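## Task

Bring plate hotel H1 in line with its manifest (slot 1: C15, slot 2: C51, slot 3: C16, slot 4: empty). At the end: every labelled plate named on the manifest, including one sitting on landing nest L1, is pushed fully home in its assigned slot with its ID label facing front; every plate that is unlabelled or not listed sits flat within the locators of an unoccupied red quarantine nest, QR1 or QR2; any slot whose listed ID is carried by no plate is left empty; plates that began correctly stored or already in quarantine stay untouched. Release the plate and move the hand away at the finish.

## Robot and tools

Robot: one 7-joint arm with a two-finger parallel gripper. There is only a single arm, so every command row describes that one arm.

Stations: H1 is a four-slot plate hotel, slot 1 lowest. A plate is stored short end forward and counts as home only once pushed back against the rear stop; sliding a plate along its shelf inside H1 is allowed. Releasing a plate far from home risks it tipping off the shelf. A blank front end means the plate is either reversed or unlabelled. RG is a regrip nest in front of H1; RG and recovery nest N6 may be used as intermediate spots. L1 is the landing nest. QR1 and QR2 are quarantine nests, marked red; all nests have name labels on the deck.

Gripper: fully open the pads are 84 mm apart. Grip plates, blocks or reservoirs only across their width, on the body above the flange; pushing a pad down onto a base flange can jam it there, and opening may not release it. Fingers point along the gripper's +z axis and close along its y axis. The reported end_effector_position is the point between the closed pads, about 2 cm short of the fingertips; while closing, the tips advance about 10 mm along +z. Occasionally a held part gets a brief tug, so grip firmly.

Frame: the scene frame has its origin on the table surface beneath the arm base, +z up, and +y to the left when facing along +x. The base may be tilted relative to the table, and the printed hand position can be off, more so at long reach.

Tool execute_actions: argument actions is a list holding zero or one item. An empty list (LOOK) just reports the state. An ACT item is {"rows": [[...]], "steps": n}, n from 1 to 15 (default 15), each step 1/30 s. Each row holds 8 numbers: seven absolute joint target angles in radians, in the order waist, shoulder, upper arm roll, elbow, forearm roll, wrist pitch, wrist roll, and then the gripper opening. These are targets in joint space, not offsets and not a Cartesian pose. One row is applied per step; if rows run out, the final row repeats. Joint ranges: waist -6.283 to 6.283, shoulder -2.059 to 2.094, upper arm roll -6.283 to 6.283, elbow -0.192 to 3.927, forearm roll -6.283 to 6.283, wrist pitch -1.693 to 3.142, wrist roll -6.283 to 6.283. Opening ranges from -1 (closed) to +1 (fully open). A WAIT item is {"steps": n} with n up to 300, counted from the previous result. Optional pictures (boolean) toggles camera images. A refused call sends nothing; a target more than 0.010 rad beyond a range end, and further out than the last reported angle, is refused. True limits can differ by up to 0.010 rad; an over-limit target is clipped, and "joint sent to its limit" may appear (possibly referring to an earlier action). No such line does not prove more travel exists.

Motion: target speed is capped at 3.14 rad/s with 0.16 s ramp-up, joints finish together. Each step the target stays within 0.623 rad of the measured angle, and targets implying more than 70 mm of hand travel are scaled back. Between calls the arm keeps heading to the last row sent until it barely moves or a step is HELD; after that only a new action moves it further. Fingers still in motion continue.

Results: a state line with end_effector_position (m), end_effector_quat_wxyz, and linear/angular velocities in the scene frame; Joint positions and Joint velocities in column order (rad, rad/s) plus the pad gap (m; 0.084 when open); grip_measured, the measured opening on the command scale. To hold something, command an opening well below grip_measured; lower means a harder squeeze, up to about 24 N per pad on parts up to ~6 cm wide. Echoing grip_measured still presses lightly, less for wider parts, which may slip. Fast closes can push harder. "joint command not followed" means the clearance check altered or blocked targets (mounting blocks and posts count as part of the arm). HELD marks steps where your row was partly or wholly not sent.

Faults: if a joint's contact torque hits its load limit (waist 44.5, shoulder 44.5, upper arm roll 26.7, elbow 26.7, forearm roll 26.7, wrist pitch 17.8, wrist roll 17.8 N m, held weight included), the arm halts, backs that joint off slightly, pauses 10 s and drops the rest of the call. Holding loads heats motors; MOTOR HOT appears from 65 °C, and at 80 °C an OVER-TEMPERATURE FAULT brakes the arm until it cools. Avoid any stop.

Tool zoom_image: camera is one of cam_head_left, cam_head_right, cam_high, cam_low, cam_wrist (each 504x504); region is [x0, y0, x1, y1] in pixels from the top-left, at most 504 by 504. It enlarges that area of the latest image, useful for reading plate IDs.

Tool finished_scene: pass scene (1 or 2) to end that scene irreversibly; its result reports success and gives the next task. Replying without any tool call ends all remaining scenes.

Avoid: dropping parts, slamming, hard collisions, heavy pushes, and anything falling off the table, which ends the scene. Move smoothly and release before moving clear.

Each tool is called after "Request:" as name([rows], argument=value, ...), one row to a line, values as JSON.

## Session

Request:
execute_actions(actions=[])

Scene clock: 0.00 s of 13600.00 s.
end_effector_position=(+0.1274, +0.4437, +0.2709) grip_measured=+1.00 end_effector_quat_wxyz=(+0.158, +0.959, +0.236, +0.022) end_effector_velocity=(-0.000, +0.000, +0.000) end_effector_angular_velocity=(+0.001, +0.000, +0.001)
Joint positions: [ 1.009 -0.344  0.505  0.863 -0.426  1.244  1.452  0.084]
Joint velocities: [ 0.    -0.001  0.001 -0.     0.    -0.    -0.     0.   ]

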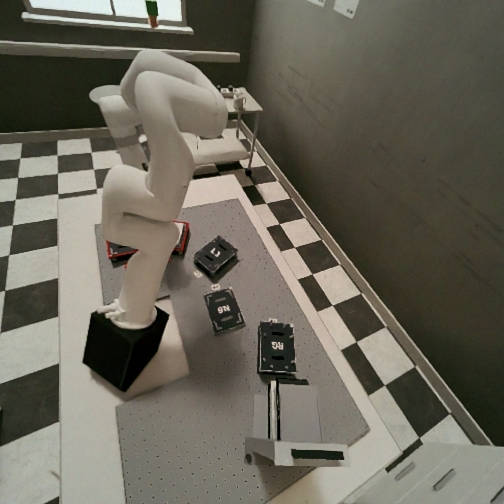

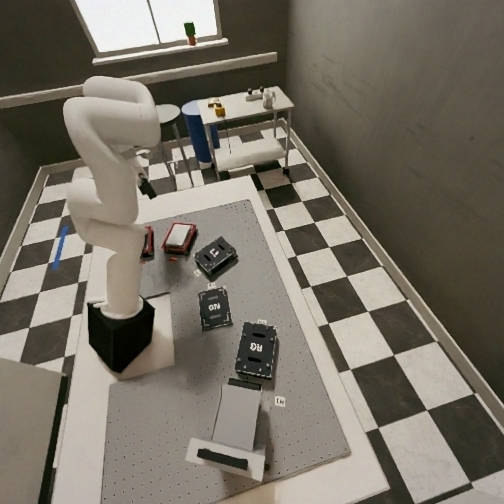

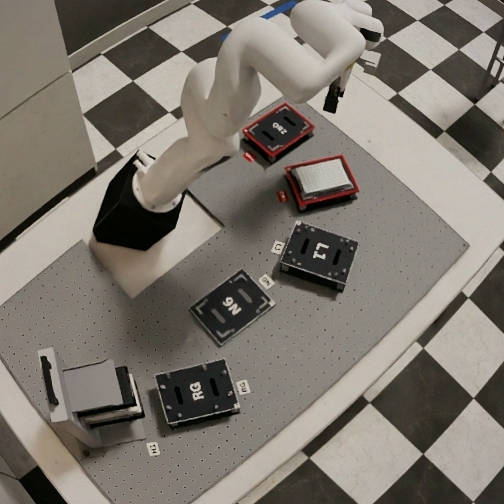

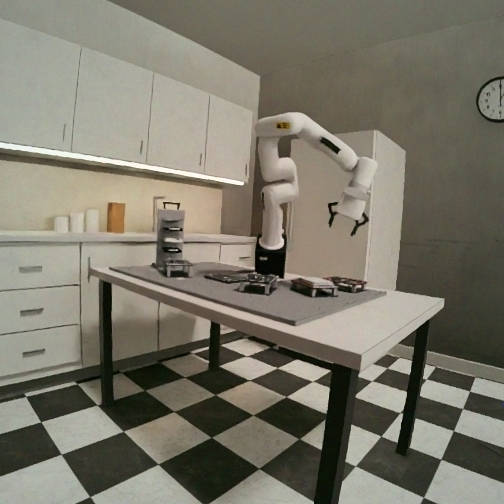

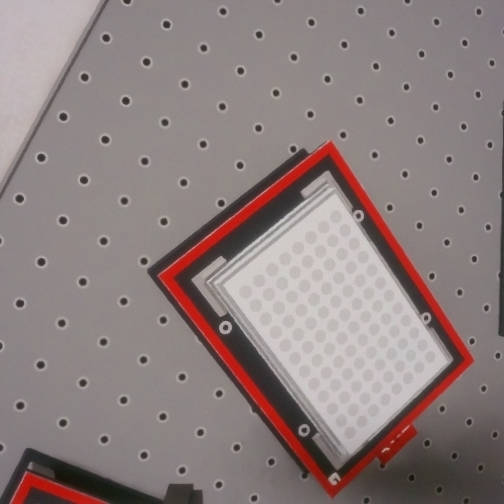

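Request:
zoom_image(camera="cam_low", region=[130, 190, 230, 290])

Request:
zoom_image(camera="cam_high", region=[20, 320, 270, 480])

Region (130, 190, 230, 290) of cam_low's 504x504 image, scaled by 5.040, with more detail than that image has.

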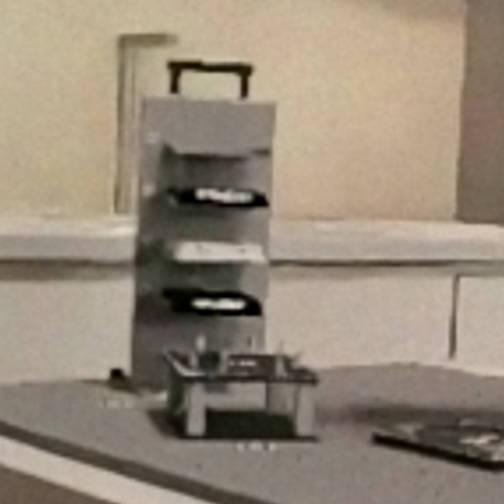

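Region (20, 320, 270, 480) of cam_high's 504x504 image, scaled by 2.016, with more detail than that image has; it fills the top 323 rows of this view, and the rest is white.

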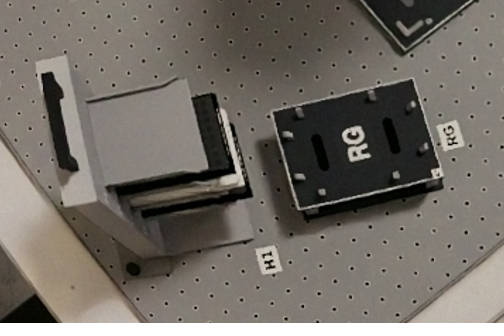

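Request:
zoom_image(camera="cam_head_right", region=[170, 300, 340, 490])

Request:
zoom_image(camera="cam_low", region=[150, 215, 195, 260])

Region (170, 300, 340, 490) of cam_head_right's 504x504 image, scaled by 2.653, with more detail than that image has; it fills the left 451 columns of this view, and the rest is white.

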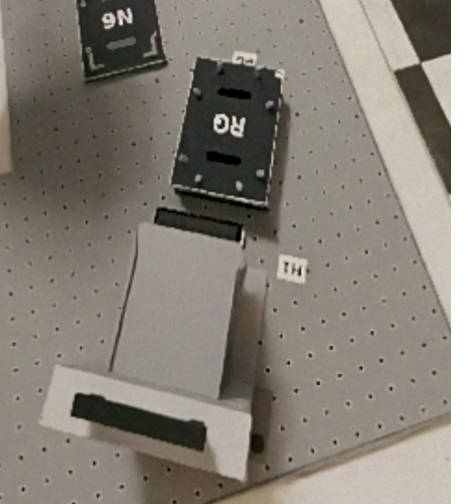

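Region (150, 215, 195, 260) of cam_low's 504x504 image, scaled by 11.200, with more detail than that image has.

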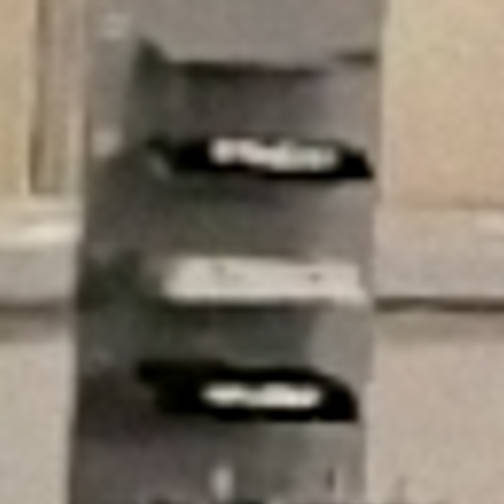

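Request:
execute_actions([
  {"rows":[[1.006,-0.344,0.504,0.863,-0.427,1.244,1.455,1],[0.999,-0.344,0.499,0.864,-0.431,1.244,1.465,1],[0.987,-0.344,0.492,0.865,-0.438,1.243,1.480,1],[0.971,-0.344,0.483,0.867,-0.447,1.242,1.501,1],[0.950,-0.344,0.471,0.869,-0.458,1.242,1.528,1],[0.926,-0.344,0.457,0.872,-0.472,1.241,1.559,1],[0.898,-0.344,0.442,0.874,-0.487,1.240,1.594,1],[0.868,-0.344,0.424,0.878,-0.504,1.238,1.634,1],[0.834,-0.344,0.405,0.881,-0.522,1.237,1.677,1],[0.798,-0.342,0.384,0.885,-0.542,1.236,1.724,1],[0.759,-0.337,0.362,0.889,-0.563,1.234,1.773,1],[0.718,-0.329,0.339,0.893,-0.585,1.233,1.825,1],[0.676,-0.317,0.314,0.897,-0.609,1.231,1.880,1],[0.632,-0.303,0.289,0.902,-0.633,1.229,1.936,1],[0.587,-0.286,0.264,0.906,-0.657,1.227,1.994,1]],"steps":15},
], pictures=false)

Request:
execute_actions([
  {"rows":[[0.542,-0.267,0.237,0.911,-0.682,1.226,2.053,1],[0.495,-0.245,0.211,0.916,-0.708,1.224,2.112,1],[0.449,-0.221,0.184,0.921,-0.734,1.222,2.172,1],[0.402,-0.196,0.157,0.925,-0.759,1.220,2.232,1],[0.356,-0.169,0.131,0.930,-0.785,1.218,2.292,1],[0.310,-0.140,0.105,0.935,-0.810,1.217,2.350,1],[0.265,-0.111,0.079,0.939,-0.834,1.215,2.408,1],[0.221,-0.080,0.054,0.944,-0.858,1.213,2.465,1],[0.179,-0.049,0.030,0.948,-0.882,1.211,2.519,1],[0.138,-0.017,0.006,0.952,-0.904,1.210,2.571,1],[0.100,0.016,-0.016,0.956,-0.925,1.208,2.621,1],[0.063,0.049,-0.036,0.960,-0.945,1.207,2.667,1],[0.030,0.081,-0.056,0.963,-0.963,1.206,2.711,1],[-0.001,0.114,-0.073,0.967,-0.980,1.204,2.750,1],[-0.029,0.146,-0.089,0.969,-0.995,1.203,2.786,1]],"steps":15},
], pictures=false)

Request:
execute_actions([
  {"rows":[[-0.053,0.177,-0.103,0.972,-1.009,1.202,2.817,1],[-0.073,0.208,-0.115,0.974,-1.020,1.202,2.843,1],[-0.090,0.237,-0.124,0.976,-1.029,1.201,2.864,1],[-0.102,0.266,-0.131,0.977,-1.036,1.2,2.879,1],[-0.109,0.293,-0.135,0.978,-1.040,1.2,2.889,1],[-0.1118,0.318,-0.1367,0.978,-1.041,1.2,2.8923,1],[-0.1118,0.342,-0.1367,0.978,-1.041,1.2,2.8923,1],[-0.1118,0.364,-0.1367,0.978,-1.041,1.2,2.8923,1],[-0.1118,0.383,-0.1367,0.978,-1.041,1.2,2.8923,1],[-0.1118,0.400,-0.1367,0.978,-1.041,1.2,2.8923,1],[-0.1118,0.414,-0.1367,0.978,-1.041,1.2,2.8923,1],[-0.1118,0.426,-0.1367,0.978,-1.041,1.2,2.8923,1],[-0.1118,0.434,-0.1367,0.978,-1.041,1.2,2.8923,1],[-0.1118,0.439,-0.1367,0.978,-1.041,1.2,2.8923,1],[-0.1118,0.441,-0.1367,0.978,-1.041,1.2,2.8923,1]],"steps":15},
], pictures=false)

Request:
execute_actions([
  {"steps":10},
])

Scene clock: 80.17 s of 13600.00 s.
end_effector_position=(+0.2558, +0.4204, +0.2389) grip_measured=+1.00 end_effector_quat_wxyz=(+0.205, +0.975, +0.003, +0.090) end_effector_velocity=(+0.386, -0.149, -0.106) end_effector_angular_velocity=(-0.217, -0.729, -1.333)
Joint positions: [ 0.813 -0.336  0.391  0.884 -0.534  1.236  1.703  0.084]
Joint velocities: [-0.622  0.113 -0.351  0.064 -0.341 -0.026  0.797  0.   ]
Steps of this call (steps 1 to 90: nothing new was sent; then 76.67 s passed at rest; steps 91 to 105: all 15 steps of this action). Readings (joint positions):
91: [1.009 -0.344 0.505 0.863 -0.426 1.244 1.452]
92: [1.008 -0.344 0.505 0.863 -0.426 1.244 1.453]
94: [1.002 -0.344 0.503 0.864 -0.430 1.244 1.461]
98: [0.958 -0.344 0.477 0.869 -0.455 1.242 1.520]
105: the state above

Scene clock: 80.67 s of 13600.00 s.
end_effector_position=(+0.4160, +0.2921, +0.1832) grip_measured=+1.00 end_effector_quat_wxyz=(+0.305, +0.880, -0.308, +0.194) end_effector_velocity=(+0.242, -0.349, -0.104) end_effector_angular_velocity=(-0.507, -0.601, -1.015)
Joint positions: [ 0.51  -0.207  0.219  0.914 -0.7    1.224  2.084  0.084]
Joint velocities: [-0.589  0.374 -0.337  0.059 -0.322 -0.023  0.66   0.   ]
Steps of this call (steps 1 to 15: all 15 steps of this action). Readings (joint positions):
1: [0.792 -0.332 0.380 0.886 -0.545 1.236 1.730]
2: [0.771 -0.327 0.368 0.888 -0.556 1.235 1.756]
4: [0.730 -0.315 0.344 0.892 -0.579 1.233 1.809]
8: [0.649 -0.283 0.298 0.900 -0.623 1.230 1.914]
15: the state above

Scene clock: 81.17 s of 13600.00 s.
end_effector_position=(+0.4801, +0.0939, +0.1359) grip_measured=+1.00 end_effector_quat_wxyz=(+0.426, +0.704, -0.497, +0.277) end_effector_velocity=(+0.013, -0.425, -0.079) end_effector_angular_velocity=(-0.684, -0.417, -0.784)
Joint positions: [ 0.238  0.037  0.063  0.942 -0.849  1.214  2.418  0.084]
Joint velocities: [-0.504  0.583 -0.288  0.05  -0.276 -0.019  0.683  0.   ]
Steps of this call (steps 1 to 15: all 15 steps of this action). Readings (joint positions):
1: [0.490 -0.194 0.207 0.916 -0.710 1.224 2.106]
2: [0.471 -0.181 0.196 0.918 -0.721 1.223 2.127]
4: [0.432 -0.154 0.174 0.922 -0.742 1.221 2.170]
8: [0.358 -0.092 0.132 0.930 -0.783 1.219 2.256]
15: the state above

Scene clock: 81.50 s of 13600.00 s.
end_effector_position=(+0.4661, -0.0487, +0.1222) grip_measured=+1.00 end_effector_quat_wxyz=(+0.501, +0.565, -0.568, +0.329) end_effector_velocity=(-0.096, -0.422, -0.004) end_effector_angular_velocity=(-0.737, -0.375, -0.640)
Joint positions: [ 0.071  0.23  -0.032  0.959 -0.941  1.207  2.644  0.084]
Joint velocities: [-0.496  0.573 -0.283  0.051 -0.272 -0.021  0.672  0.   ]
Steps of this call (steps 1 to 10: the robot went on to your last target). Readings (joint positions):
1: [0.221 0.057 0.053 0.944 -0.858 1.213 2.440]
2: [0.204 0.076 0.044 0.946 -0.868 1.212 2.463]
4: [0.171 0.115 0.025 0.949 -0.886 1.211 2.509]
8: [0.104 0.192 -0.013 0.956 -0.923 1.209 2.599]
10: the state above

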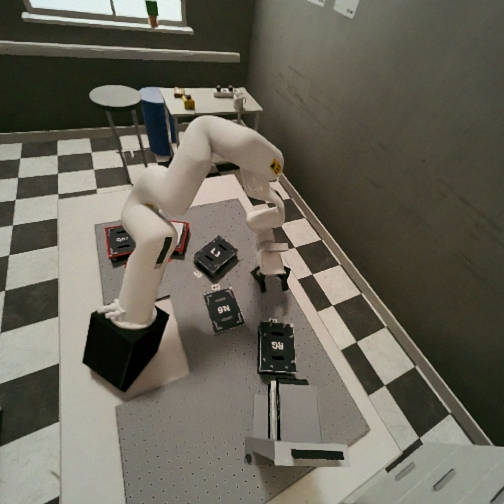

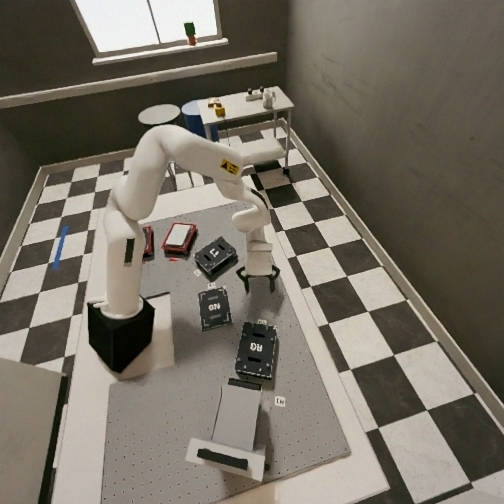

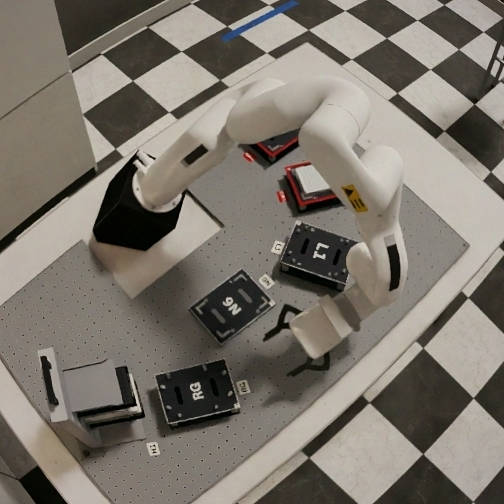

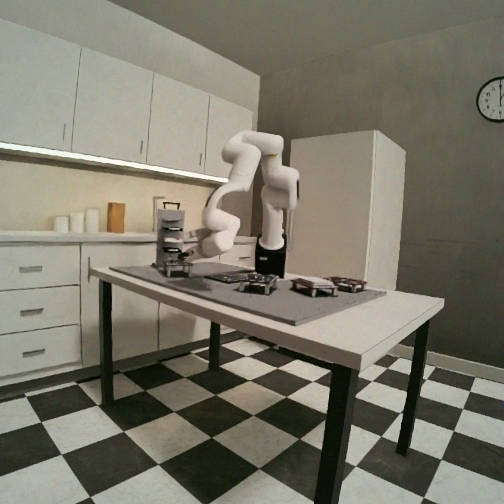

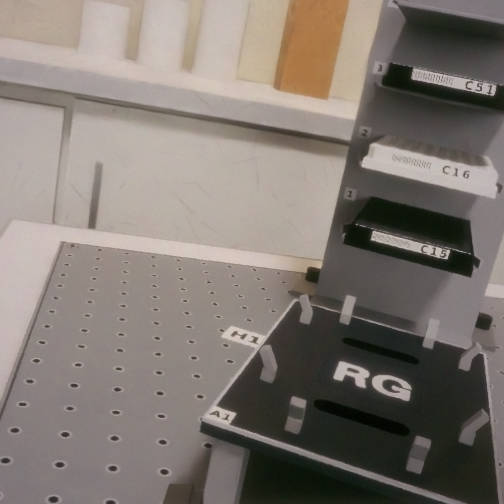

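Request:
execute_actions(actions=[])

Scene clock: 85.07 s of 13600.00 s.
end_effector_position=(+0.4090, -0.1971, +0.1351) grip_measured=+1.00 end_effector_quat_wxyz=(+0.570, +0.406, -0.601, +0.385) end_effector_velocity=(+0.000, +0.000, +0.000) end_effector_angular_velocity=(-0.000, -0.000, +0.000)
Joint positions: [-0.112  0.441 -0.137  0.978 -1.041  1.2    2.892  0.084]
Joint velocities: [ 0. -0. -0. -0. -0.  0.  0.  0.]
Steps of this call (steps 1 to 30: the robot went on to your last target; steps 31 to 90: nothing new was sent; then 0.57 s passed at rest). Readings (joint positions):
1: [0.054 0.249 -0.042 0.961 -0.950 1.207 2.667]
2: [0.038 0.268 -0.051 0.963 -0.959 1.206 2.689]
4: [0.005 0.307 -0.070 0.966 -0.977 1.205 2.734]
8: [-0.061 0.383 -0.108 0.973 -1.013 1.202 2.823]
90: the state above
The arm was judged still, so your last target was given up. Only a new action makes it travel on or press farther. Fingers that are still opening or closing keep moving.

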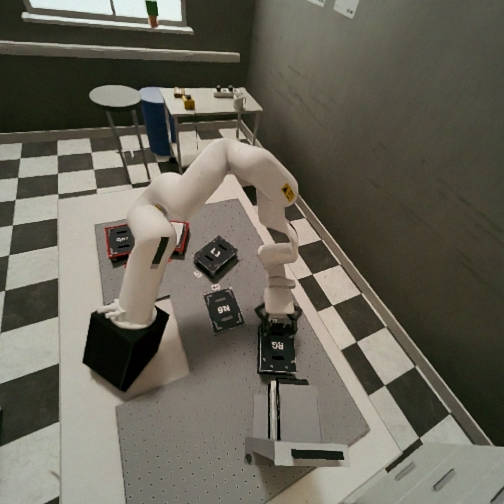

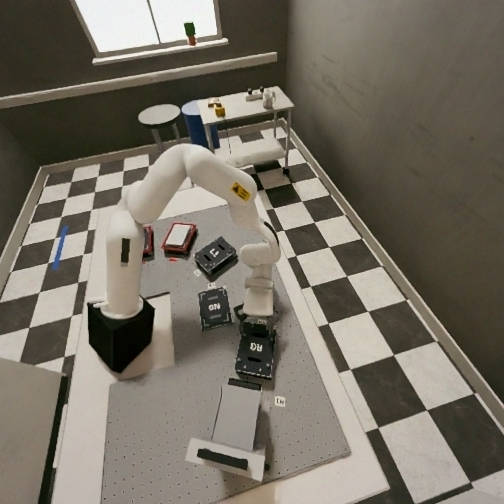

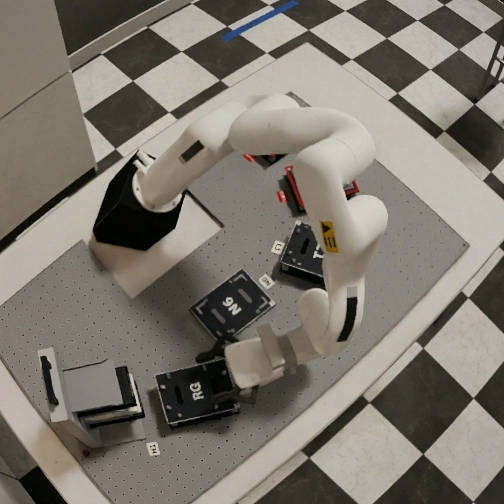

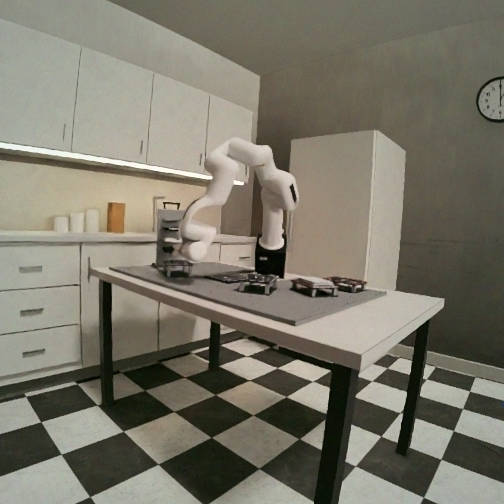

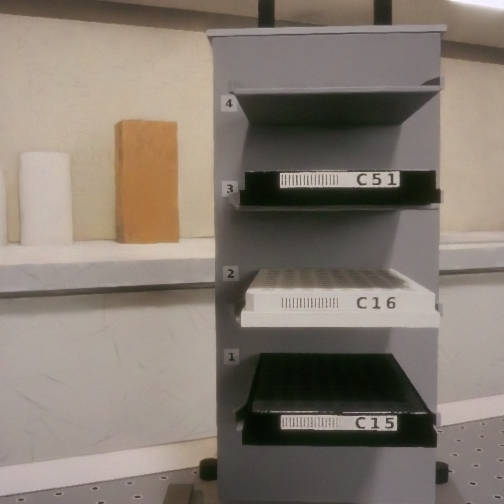

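Request:
zoom_image(camera="cam_wrist", region=[210, 250, 336, 376])

Request:
zoom_image(camera="cam_wrist", region=[336, 250, 462, 376])

Request:
zoom_image(camera="cam_wrist", region=[200, 60, 368, 228])

Request:
zoom_image(camera="cam_wrist", region=[300, 60, 468, 228])

Request:
zoom_image(camera="cam_wrist", region=[150, 336, 318, 504])

Request:
zoom_image(camera="cam_wrist", region=[318, 336, 486, 504])

Region (210, 250, 336, 376) of cam_wrist's 504x504 image, scaled by 4.000, with more detail than that image has.

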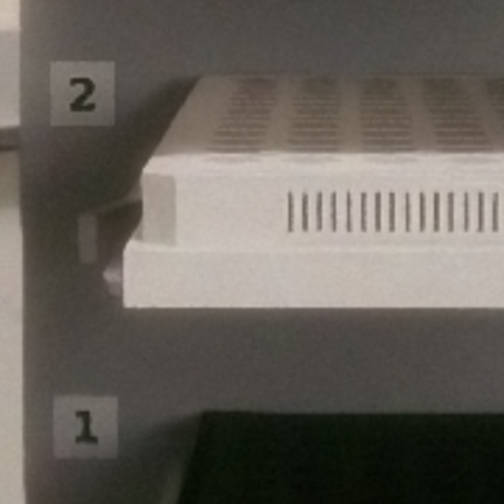

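Region (336, 250, 462, 376) of cam_wrist's 504x504 image, scaled by 4.000, with more detail than that image has.

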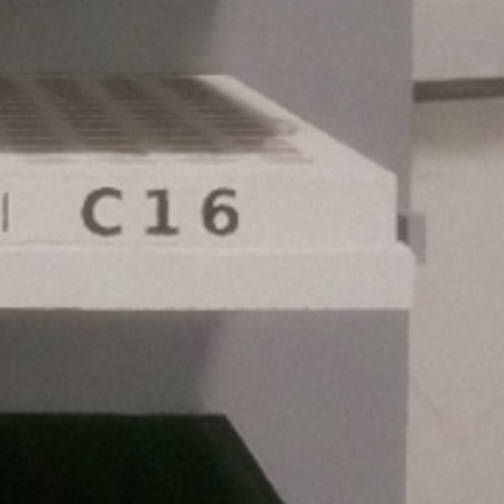

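Region (200, 60, 368, 228) of cam_wrist's 504x504 image, scaled by 3.000, with more detail than that image has.

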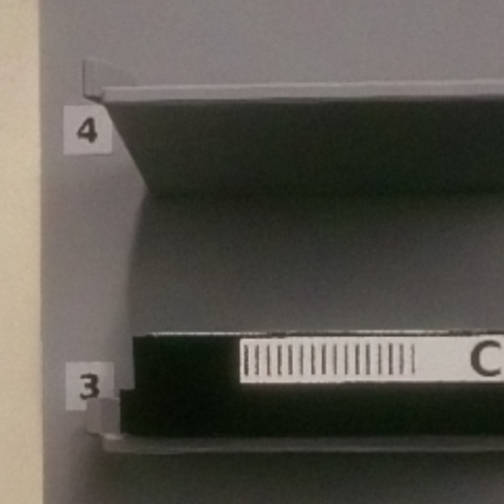

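Region (300, 60, 468, 228) of cam_wrist's 504x504 image, scaled by 3.000, with more detail than that image has.

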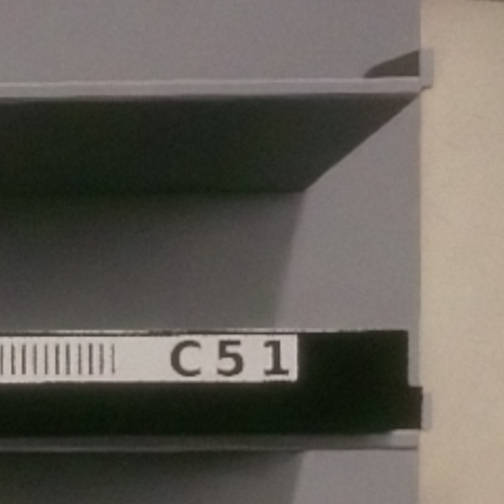

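Region (150, 336, 318, 504) of cam_wrist's 504x504 image, scaled by 3.000, with more detail than that image has.

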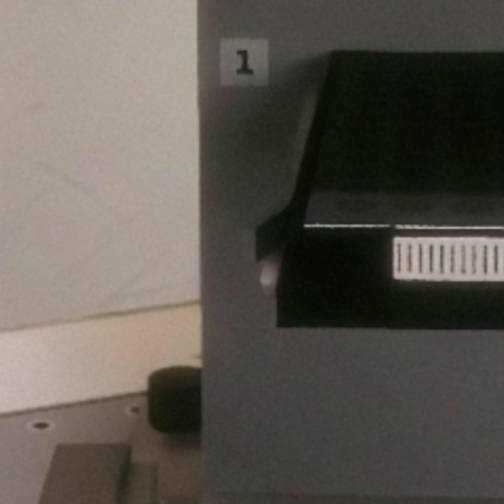

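Region (318, 336, 486, 504) of cam_wrist's 504x504 image, scaled by 3.000, with more detail than that image has.

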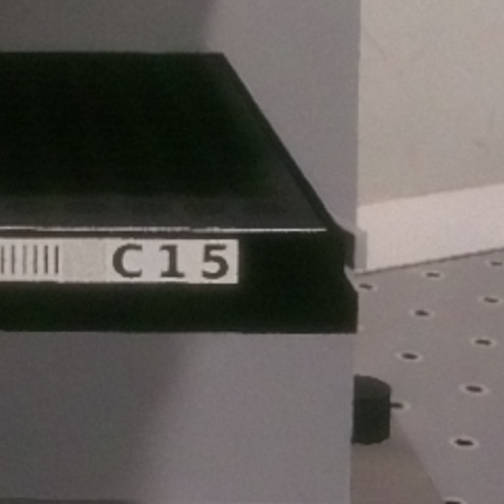

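Request:
execute_actions([
  {"rows":[[-0.1192,0.4397,-0.1304,0.9771,-1.0424,1.201,2.8916,1],[-0.1415,0.4359,-0.1117,0.9744,-1.0466,1.2042,2.8894,1],[-0.1764,0.4299,-0.0822,0.9701,-1.0531,1.2092,2.8861,1],[-0.222,0.4221,-0.0438,0.9646,-1.0617,1.2156,2.8817,1],[-0.2771,0.4126,0.0027,0.9578,-1.0721,1.2234,2.8764,1],[-0.3406,0.4017,0.0563,0.9501,-1.084,1.2324,2.8703,1],[-0.4105,0.3896,0.1153,0.9416,-1.0971,1.2423,2.8635,1],[-0.4847,0.3769,0.1778,0.9325,-1.1111,1.2528,2.8564,1],[-0.562,0.3636,0.243,0.9231,-1.1256,1.2638,2.849,1],[-0.6415,0.35,0.31,0.9134,-1.1406,1.275,2.8413,1],[-0.7209,0.3363,0.3771,0.9037,-1.1555,1.2863,2.8337,1],[-0.7982,0.323,0.4423,0.8943,-1.17,1.2972,2.8262,1],[-0.8724,0.3103,0.5048,0.8852,-1.184,1.3077,2.8191,1],[-0.9423,0.2982,0.5638,0.8767,-1.1971,1.3176,2.8123,1],[-1.0058,0.2873,0.6174,0.869,-1.209,1.3266,2.8062,1]],"steps":15},
], pictures=false)

Request:
execute_actions([
  {"rows":[[-1.0609,0.2778,0.6639,0.8622,-1.2194,1.3344,2.8009,1],[-1.1065,0.27,0.7023,0.8567,-1.228,1.3409,2.7965,1],[-1.1414,0.264,0.7318,0.8524,-1.2345,1.3458,2.7932,1],[-1.1637,0.2602,0.7505,0.8497,-1.2387,1.349,2.791,1],[-1.1711,0.2589,0.7568,0.8488,-1.2401,1.35,2.7903,1]],"steps":15},
], pictures=false)

Request:
execute_actions([
  {"steps":15},
])

Scene clock: 205.17 s of 13600.00 s.
end_effector_position=(+0.3903, -0.2233, +0.1743) grip_measured=+1.00 end_effector_quat_wxyz=(+0.579, +0.398, -0.620, +0.349) end_effector_velocity=(-0.018, -0.098, +0.215) end_effector_angular_velocity=(+0.005, -0.059, -0.115)
Joint positions: [-0.655  0.348  0.32   0.912 -1.143  1.277  2.84   0.084]
Joint velocities: [-2.104 -0.365  1.764 -0.252 -0.393  0.295 -0.201 -0.   ]
Steps of this call (steps 1 to 90: nothing new was sent; then 116.60 s passed at rest; steps 91 to 105: all 15 steps of this action). Readings (joint positions):
91: [-0.112 0.441 -0.136 0.978 -1.041 1.200 2.892]
92: [-0.114 0.441 -0.135 0.978 -1.041 1.200 2.892]
94: [-0.129 0.438 -0.120 0.976 -1.044 1.203 2.890]
98: [-0.239 0.419 -0.027 0.962 -1.065 1.218 2.880]
105: the state above

Scene clock: 205.67 s of 13600.00 s.
end_effector_position=(+0.3901, -0.2457, +0.2371) grip_measured=+1.00 end_effector_quat_wxyz=(+0.583, +0.385, -0.615, +0.365) end_effector_velocity=(-0.000, -0.002, +0.005) end_effector_angular_velocity=(-0.007, -0.000, -0.000)
Joint positions: [-1.167  0.26   0.755  0.849 -1.239  1.349  2.791  0.084]
Joint velocities: [-0.032 -0.005  0.025 -0.003 -0.006  0.006 -0.003 -0.   ]
Steps of this call (steps 1 to 15: all 15 steps of this action). Readings (joint positions):
1: [-0.725 0.336 0.379 0.903 -1.156 1.287 2.833]
2: [-0.796 0.324 0.438 0.895 -1.169 1.297 2.827]
4: [-0.929 0.300 0.550 0.879 -1.194 1.316 2.814]
8: [-1.117 0.267 0.708 0.856 -1.230 1.342 2.796]
15: the state above

Scene clock: 206.17 s of 13600.00 s.
end_effector_position=(+0.3898, -0.2464, +0.2382) grip_measured=+1.00 end_effector_quat_wxyz=(+0.584, +0.384, -0.615, +0.365) end_effector_velocity=(-0.000, -0.001, +0.001) end_effector_angular_velocity=(-0.002, -0.001, -0.000)
Joint positions: [-1.171  0.259  0.757  0.849 -1.24   1.35   2.79   0.084]
Joint velocities: [-0.001 -0.001 -0.001  0.    -0.001 -0.     0.001 -0.   ]
Steps of this call (steps 1 to 15: the robot went on to your last target). Readings (joint positions):
1: [-1.168 0.260 0.756 0.849 -1.240 1.350 2.790]
2: [-1.168 0.260 0.756 0.849 -1.240 1.350 2.790]
4: [-1.169 0.259 0.756 0.849 -1.240 1.350 2.790]
8: [-1.170 0.259 0.757 0.849 -1.240 1.350 2.790]
15: the state above
The arm was judged still, so your last target was given up. Only a new action makes it travel on or press farther. Fingers that are still opening or closing keep moving.

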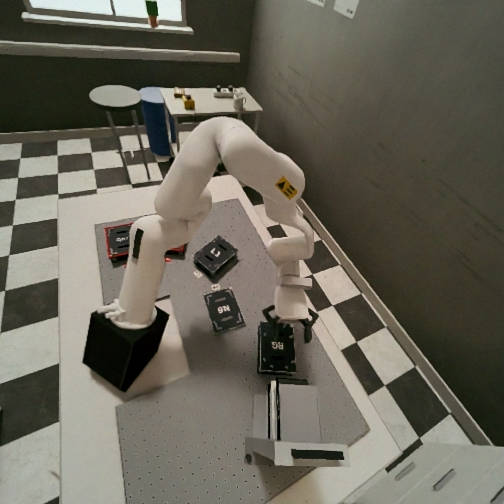

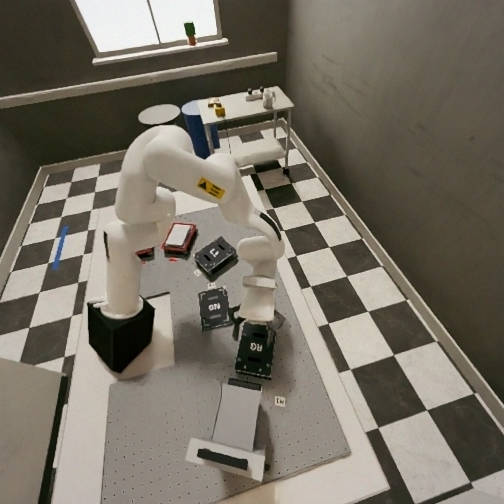

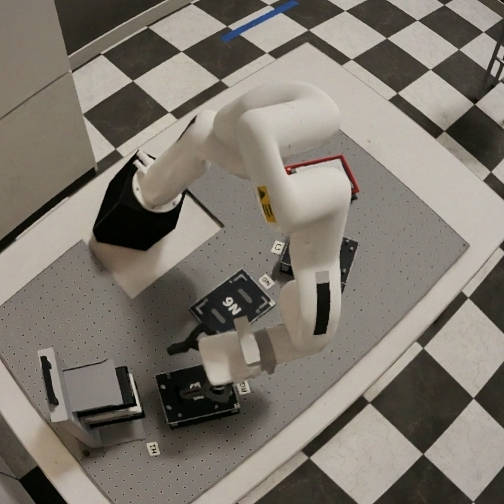

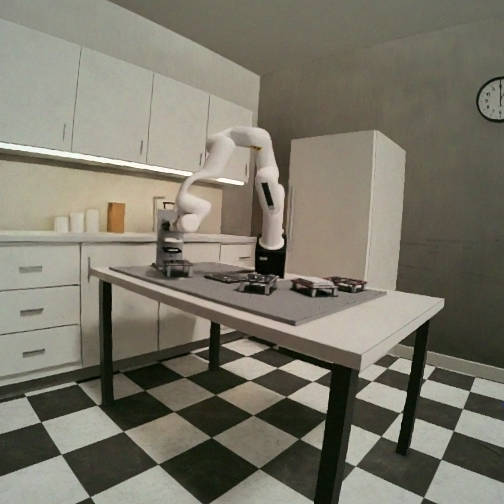

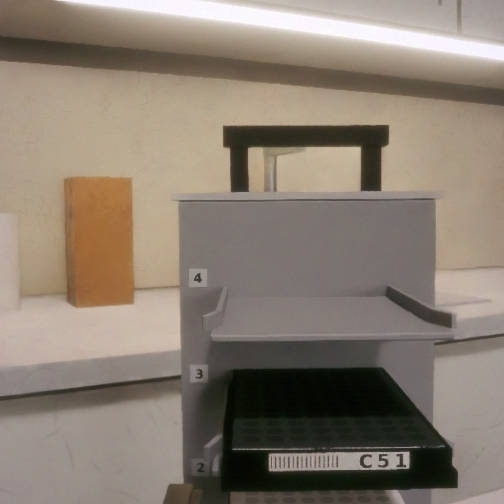

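Request:
zoom_image(camera="cam_wrist", region=[170, 270, 296, 396])

Request:
zoom_image(camera="cam_wrist", region=[350, 270, 476, 396])

Request:
zoom_image(camera="cam_wrist", region=[150, 378, 276, 504])

Request:
zoom_image(camera="cam_wrist", region=[350, 378, 476, 504])

Region (170, 270, 296, 396) of cam_wrist's 504x504 image, scaled by 4.000, with more detail than that image has.

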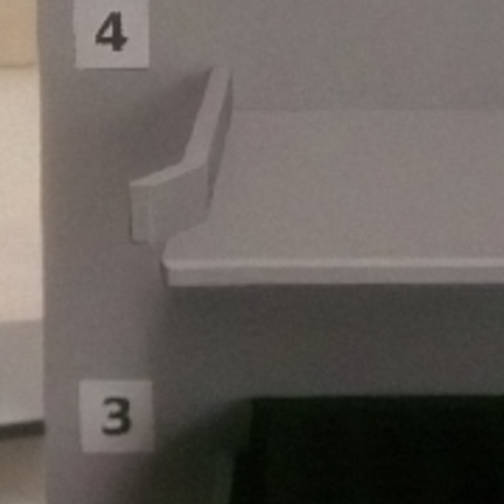

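Region (350, 270, 476, 396) of cam_wrist's 504x504 image, scaled by 4.000, with more detail than that image has.

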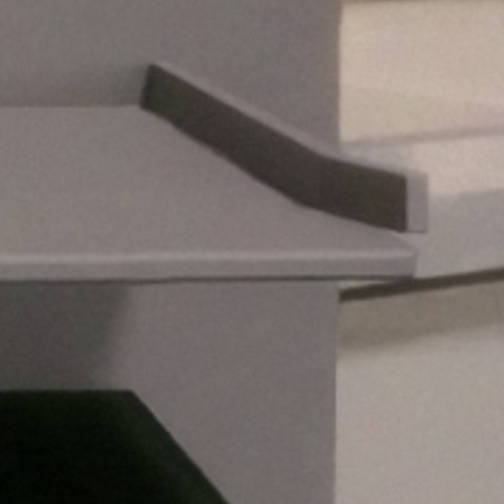

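Region (150, 378, 276, 504) of cam_wrist's 504x504 image, scaled by 4.000, with more detail than that image has.

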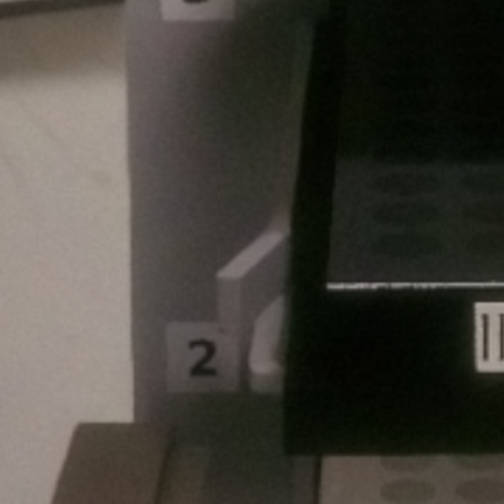

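Region (350, 378, 476, 504) of cam_wrist's 504x504 image, scaled by 4.000, with more detail than that image has.

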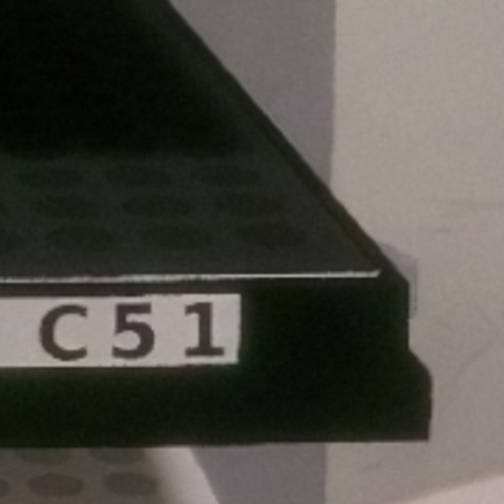

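Request:
zoom_image(camera="cam_wrist", region=[160, 454, 230, 504])

Request:
zoom_image(camera="cam_high", region=[140, 300, 300, 430])

Region (160, 454, 230, 504) of cam_wrist's 504x504 image, scaled by 7.200, with more detail than that image has; it fills the top 360 rows of this view, and the rest is white.

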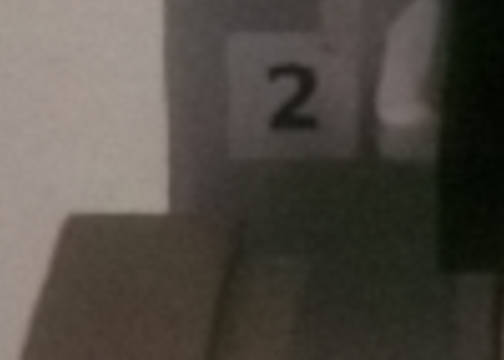

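Region (140, 300, 300, 430) of cam_high's 504x504 image, scaled by 3.150, with more detail than that image has; it fills the top 410 rows of this view, and the rest is white.

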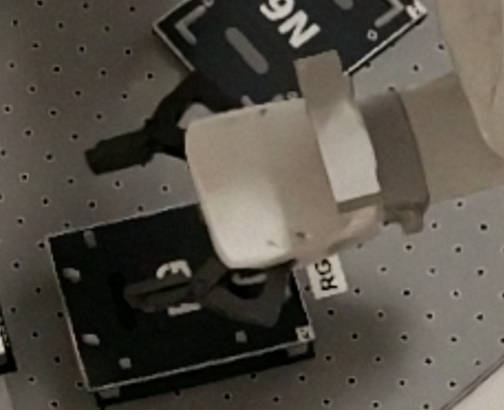

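Request:
execute_actions([
  {"rows":[[-1.1785,0.2618,0.7617,0.8482,-1.2445,1.35,2.7915,1],[-1.1938,0.2672,0.7712,0.8470,-1.2534,1.35,2.7940,1],[-1.2157,0.2754,0.7847,0.8453,-1.2667,1.35,2.7976,1],[-1.2431,0.2864,0.8008,0.8432,-1.2844,1.35,2.8022,1],[-1.2746,0.3003,0.8180,0.8410,-1.3063,1.35,2.8077,1],[-1.3034,0.3143,0.8325,0.8393,-1.3282,1.35,2.8128,1],[-1.3351,0.3313,0.8470,0.8376,-1.3542,1.35,2.8186,1],[-1.3685,0.3512,0.8602,0.8364,-1.3844,1.35,2.8247,1],[-1.3987,0.3712,0.8702,0.8360,-1.4144,1.35,2.8303,1],[-1.4264,0.3912,0.8774,0.8363,-1.4442,1.35,2.8351,1],[-1.4482,0.4084,0.8817,0.8372,-1.4695,1.35,2.8388,1],[-1.4654,0.4228,0.8842,0.8383,-1.4905,1.35,2.8415,1],[-1.4784,0.4343,0.8854,0.8395,-1.5072,1.35,2.8435,1],[-1.4863,0.4415,0.8859,0.8404,-1.5176,1.35,2.8446,1],[-1.4909,0.4458,0.8861,0.8410,-1.5238,1.35,2.8452,1]],"steps":15},
], pictures=false)

Request:
execute_actions([
  {"steps":25},
])

Scene clock: 326.67 s of 13600.00 s.
end_effector_position=(+0.3576, -0.3107, +0.2387) grip_measured=+1.00 end_effector_quat_wxyz=(+0.585, +0.383, -0.615, +0.364) end_effector_velocity=(-0.102, -0.187, +0.003) end_effector_angular_velocity=(-0.002, -0.011, -0.032)
Joint positions: [-1.439  0.405  0.873  0.838 -1.462  1.35   2.836  0.084]
Joint velocities: [-0.58   0.433  0.109  0.017 -0.627  0.003  0.094 -0.   ]
Steps of this call (steps 1 to 90: nothing new was sent; then 117.00 s passed at rest; steps 91 to 105: all 15 steps of this action). Readings (joint positions):
91: [-1.171 0.259 0.757 0.849 -1.240 1.350 2.790]
92: [-1.173 0.260 0.758 0.849 -1.241 1.350 2.791]
94: [-1.185 0.264 0.767 0.848 -1.249 1.350 2.793]
98: [-1.256 0.294 0.808 0.843 -1.296 1.350 2.805]
105: the state above

Scene clock: 327.50 s of 13600.00 s.
end_effector_position=(+0.3507, -0.3268, +0.2379) grip_measured=+1.00 end_effector_quat_wxyz=(+0.583, +0.385, -0.615, +0.365) end_effector_velocity=(-0.000, -0.000, -0.000) end_effector_angular_velocity=(-0.000, -0.000, -0.001)
Joint positions: [-1.491  0.446  0.886  0.841 -1.524  1.35   2.845  0.084]
Joint velocities: [-0.     0.001 -0.    -0.    -0.     0.     0.001  0.   ]
Steps of this call (steps 1 to 25: the robot went on to your last target). Readings (joint positions):
1: [-1.456 0.418 0.876 0.839 -1.481 1.350 2.839]
2: [-1.469 0.428 0.878 0.839 -1.495 1.350 2.841]
4: [-1.482 0.439 0.881 0.840 -1.512 1.350 2.843]
8: [-1.488 0.444 0.887 0.841 -1.521 1.350 2.845]
25: the state above

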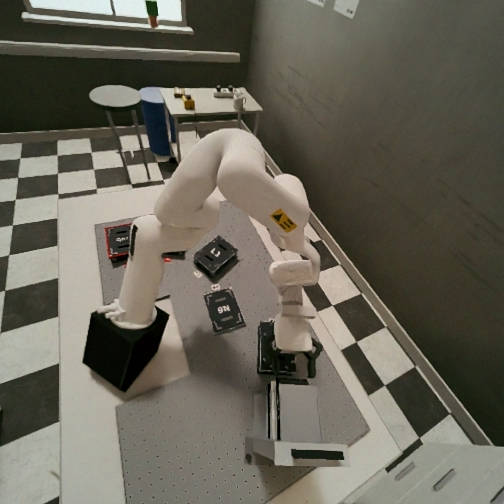

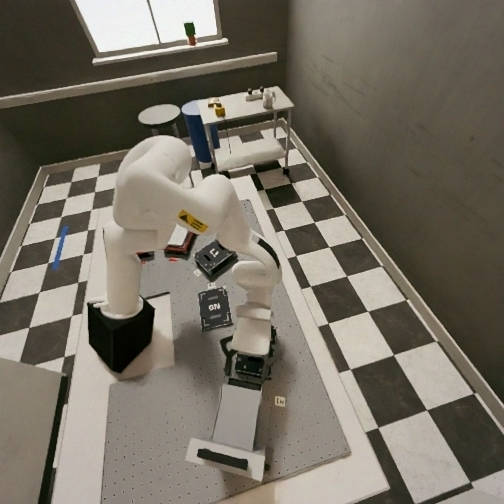

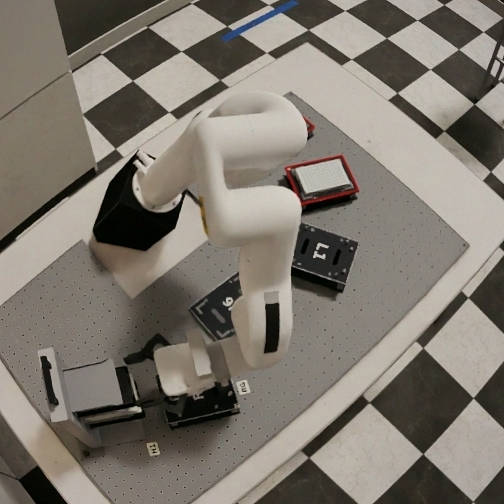

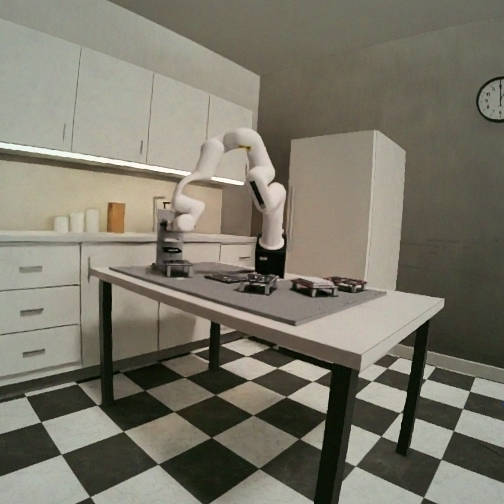

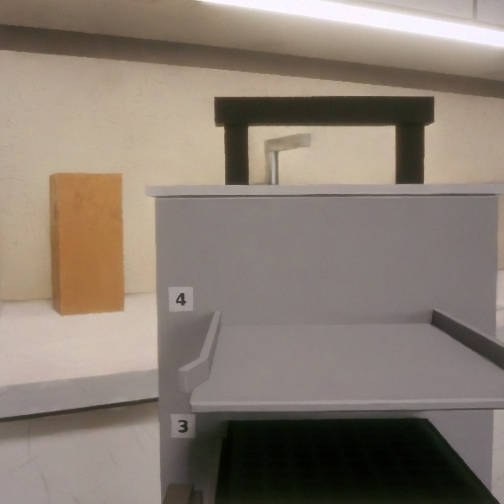

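Request:
zoom_image(camera="cam_wrist", region=[150, 378, 276, 504])

Request:
zoom_image(camera="cam_wrist", region=[150, 290, 276, 416])

Request:
zoom_image(camera="cam_wrist", region=[378, 300, 504, 426])

Request:
zoom_image(camera="cam_wrist", region=[378, 378, 504, 504])

Region (150, 378, 276, 504) of cam_wrist's 504x504 image, scaled by 4.000, with more detail than that image has.

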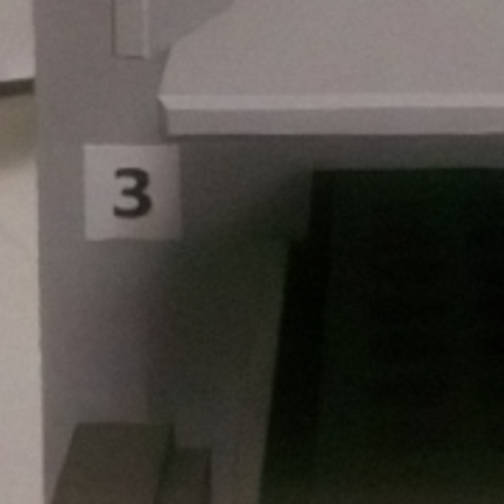

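Region (150, 290, 276, 416) of cam_wrist's 504x504 image, scaled by 4.000, with more detail than that image has.

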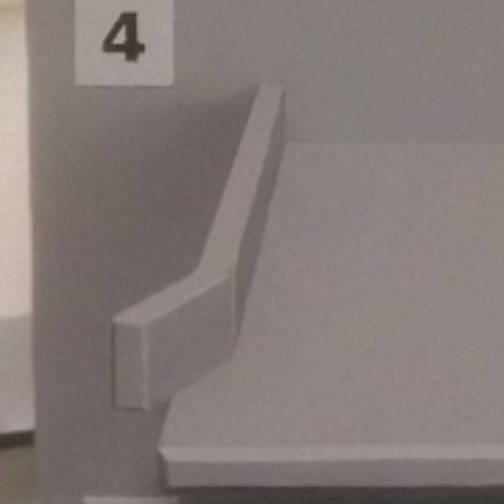

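Region (378, 300, 504, 426) of cam_wrist's 504x504 image, scaled by 4.000, with more detail than that image has.

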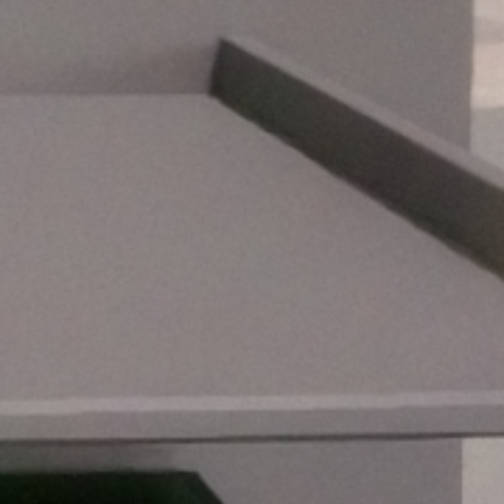

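Region (378, 378, 504, 504) of cam_wrist's 504x504 image, scaled by 4.000, with more detail than that image has.

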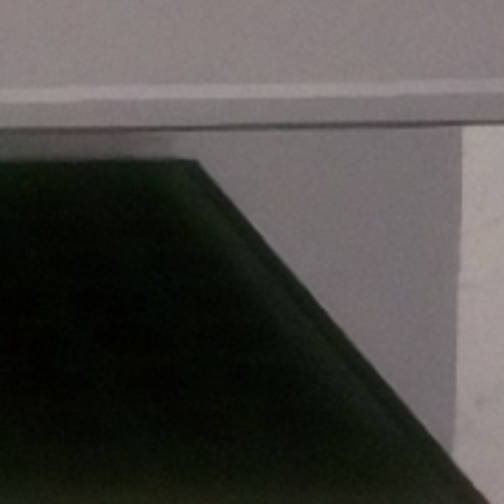

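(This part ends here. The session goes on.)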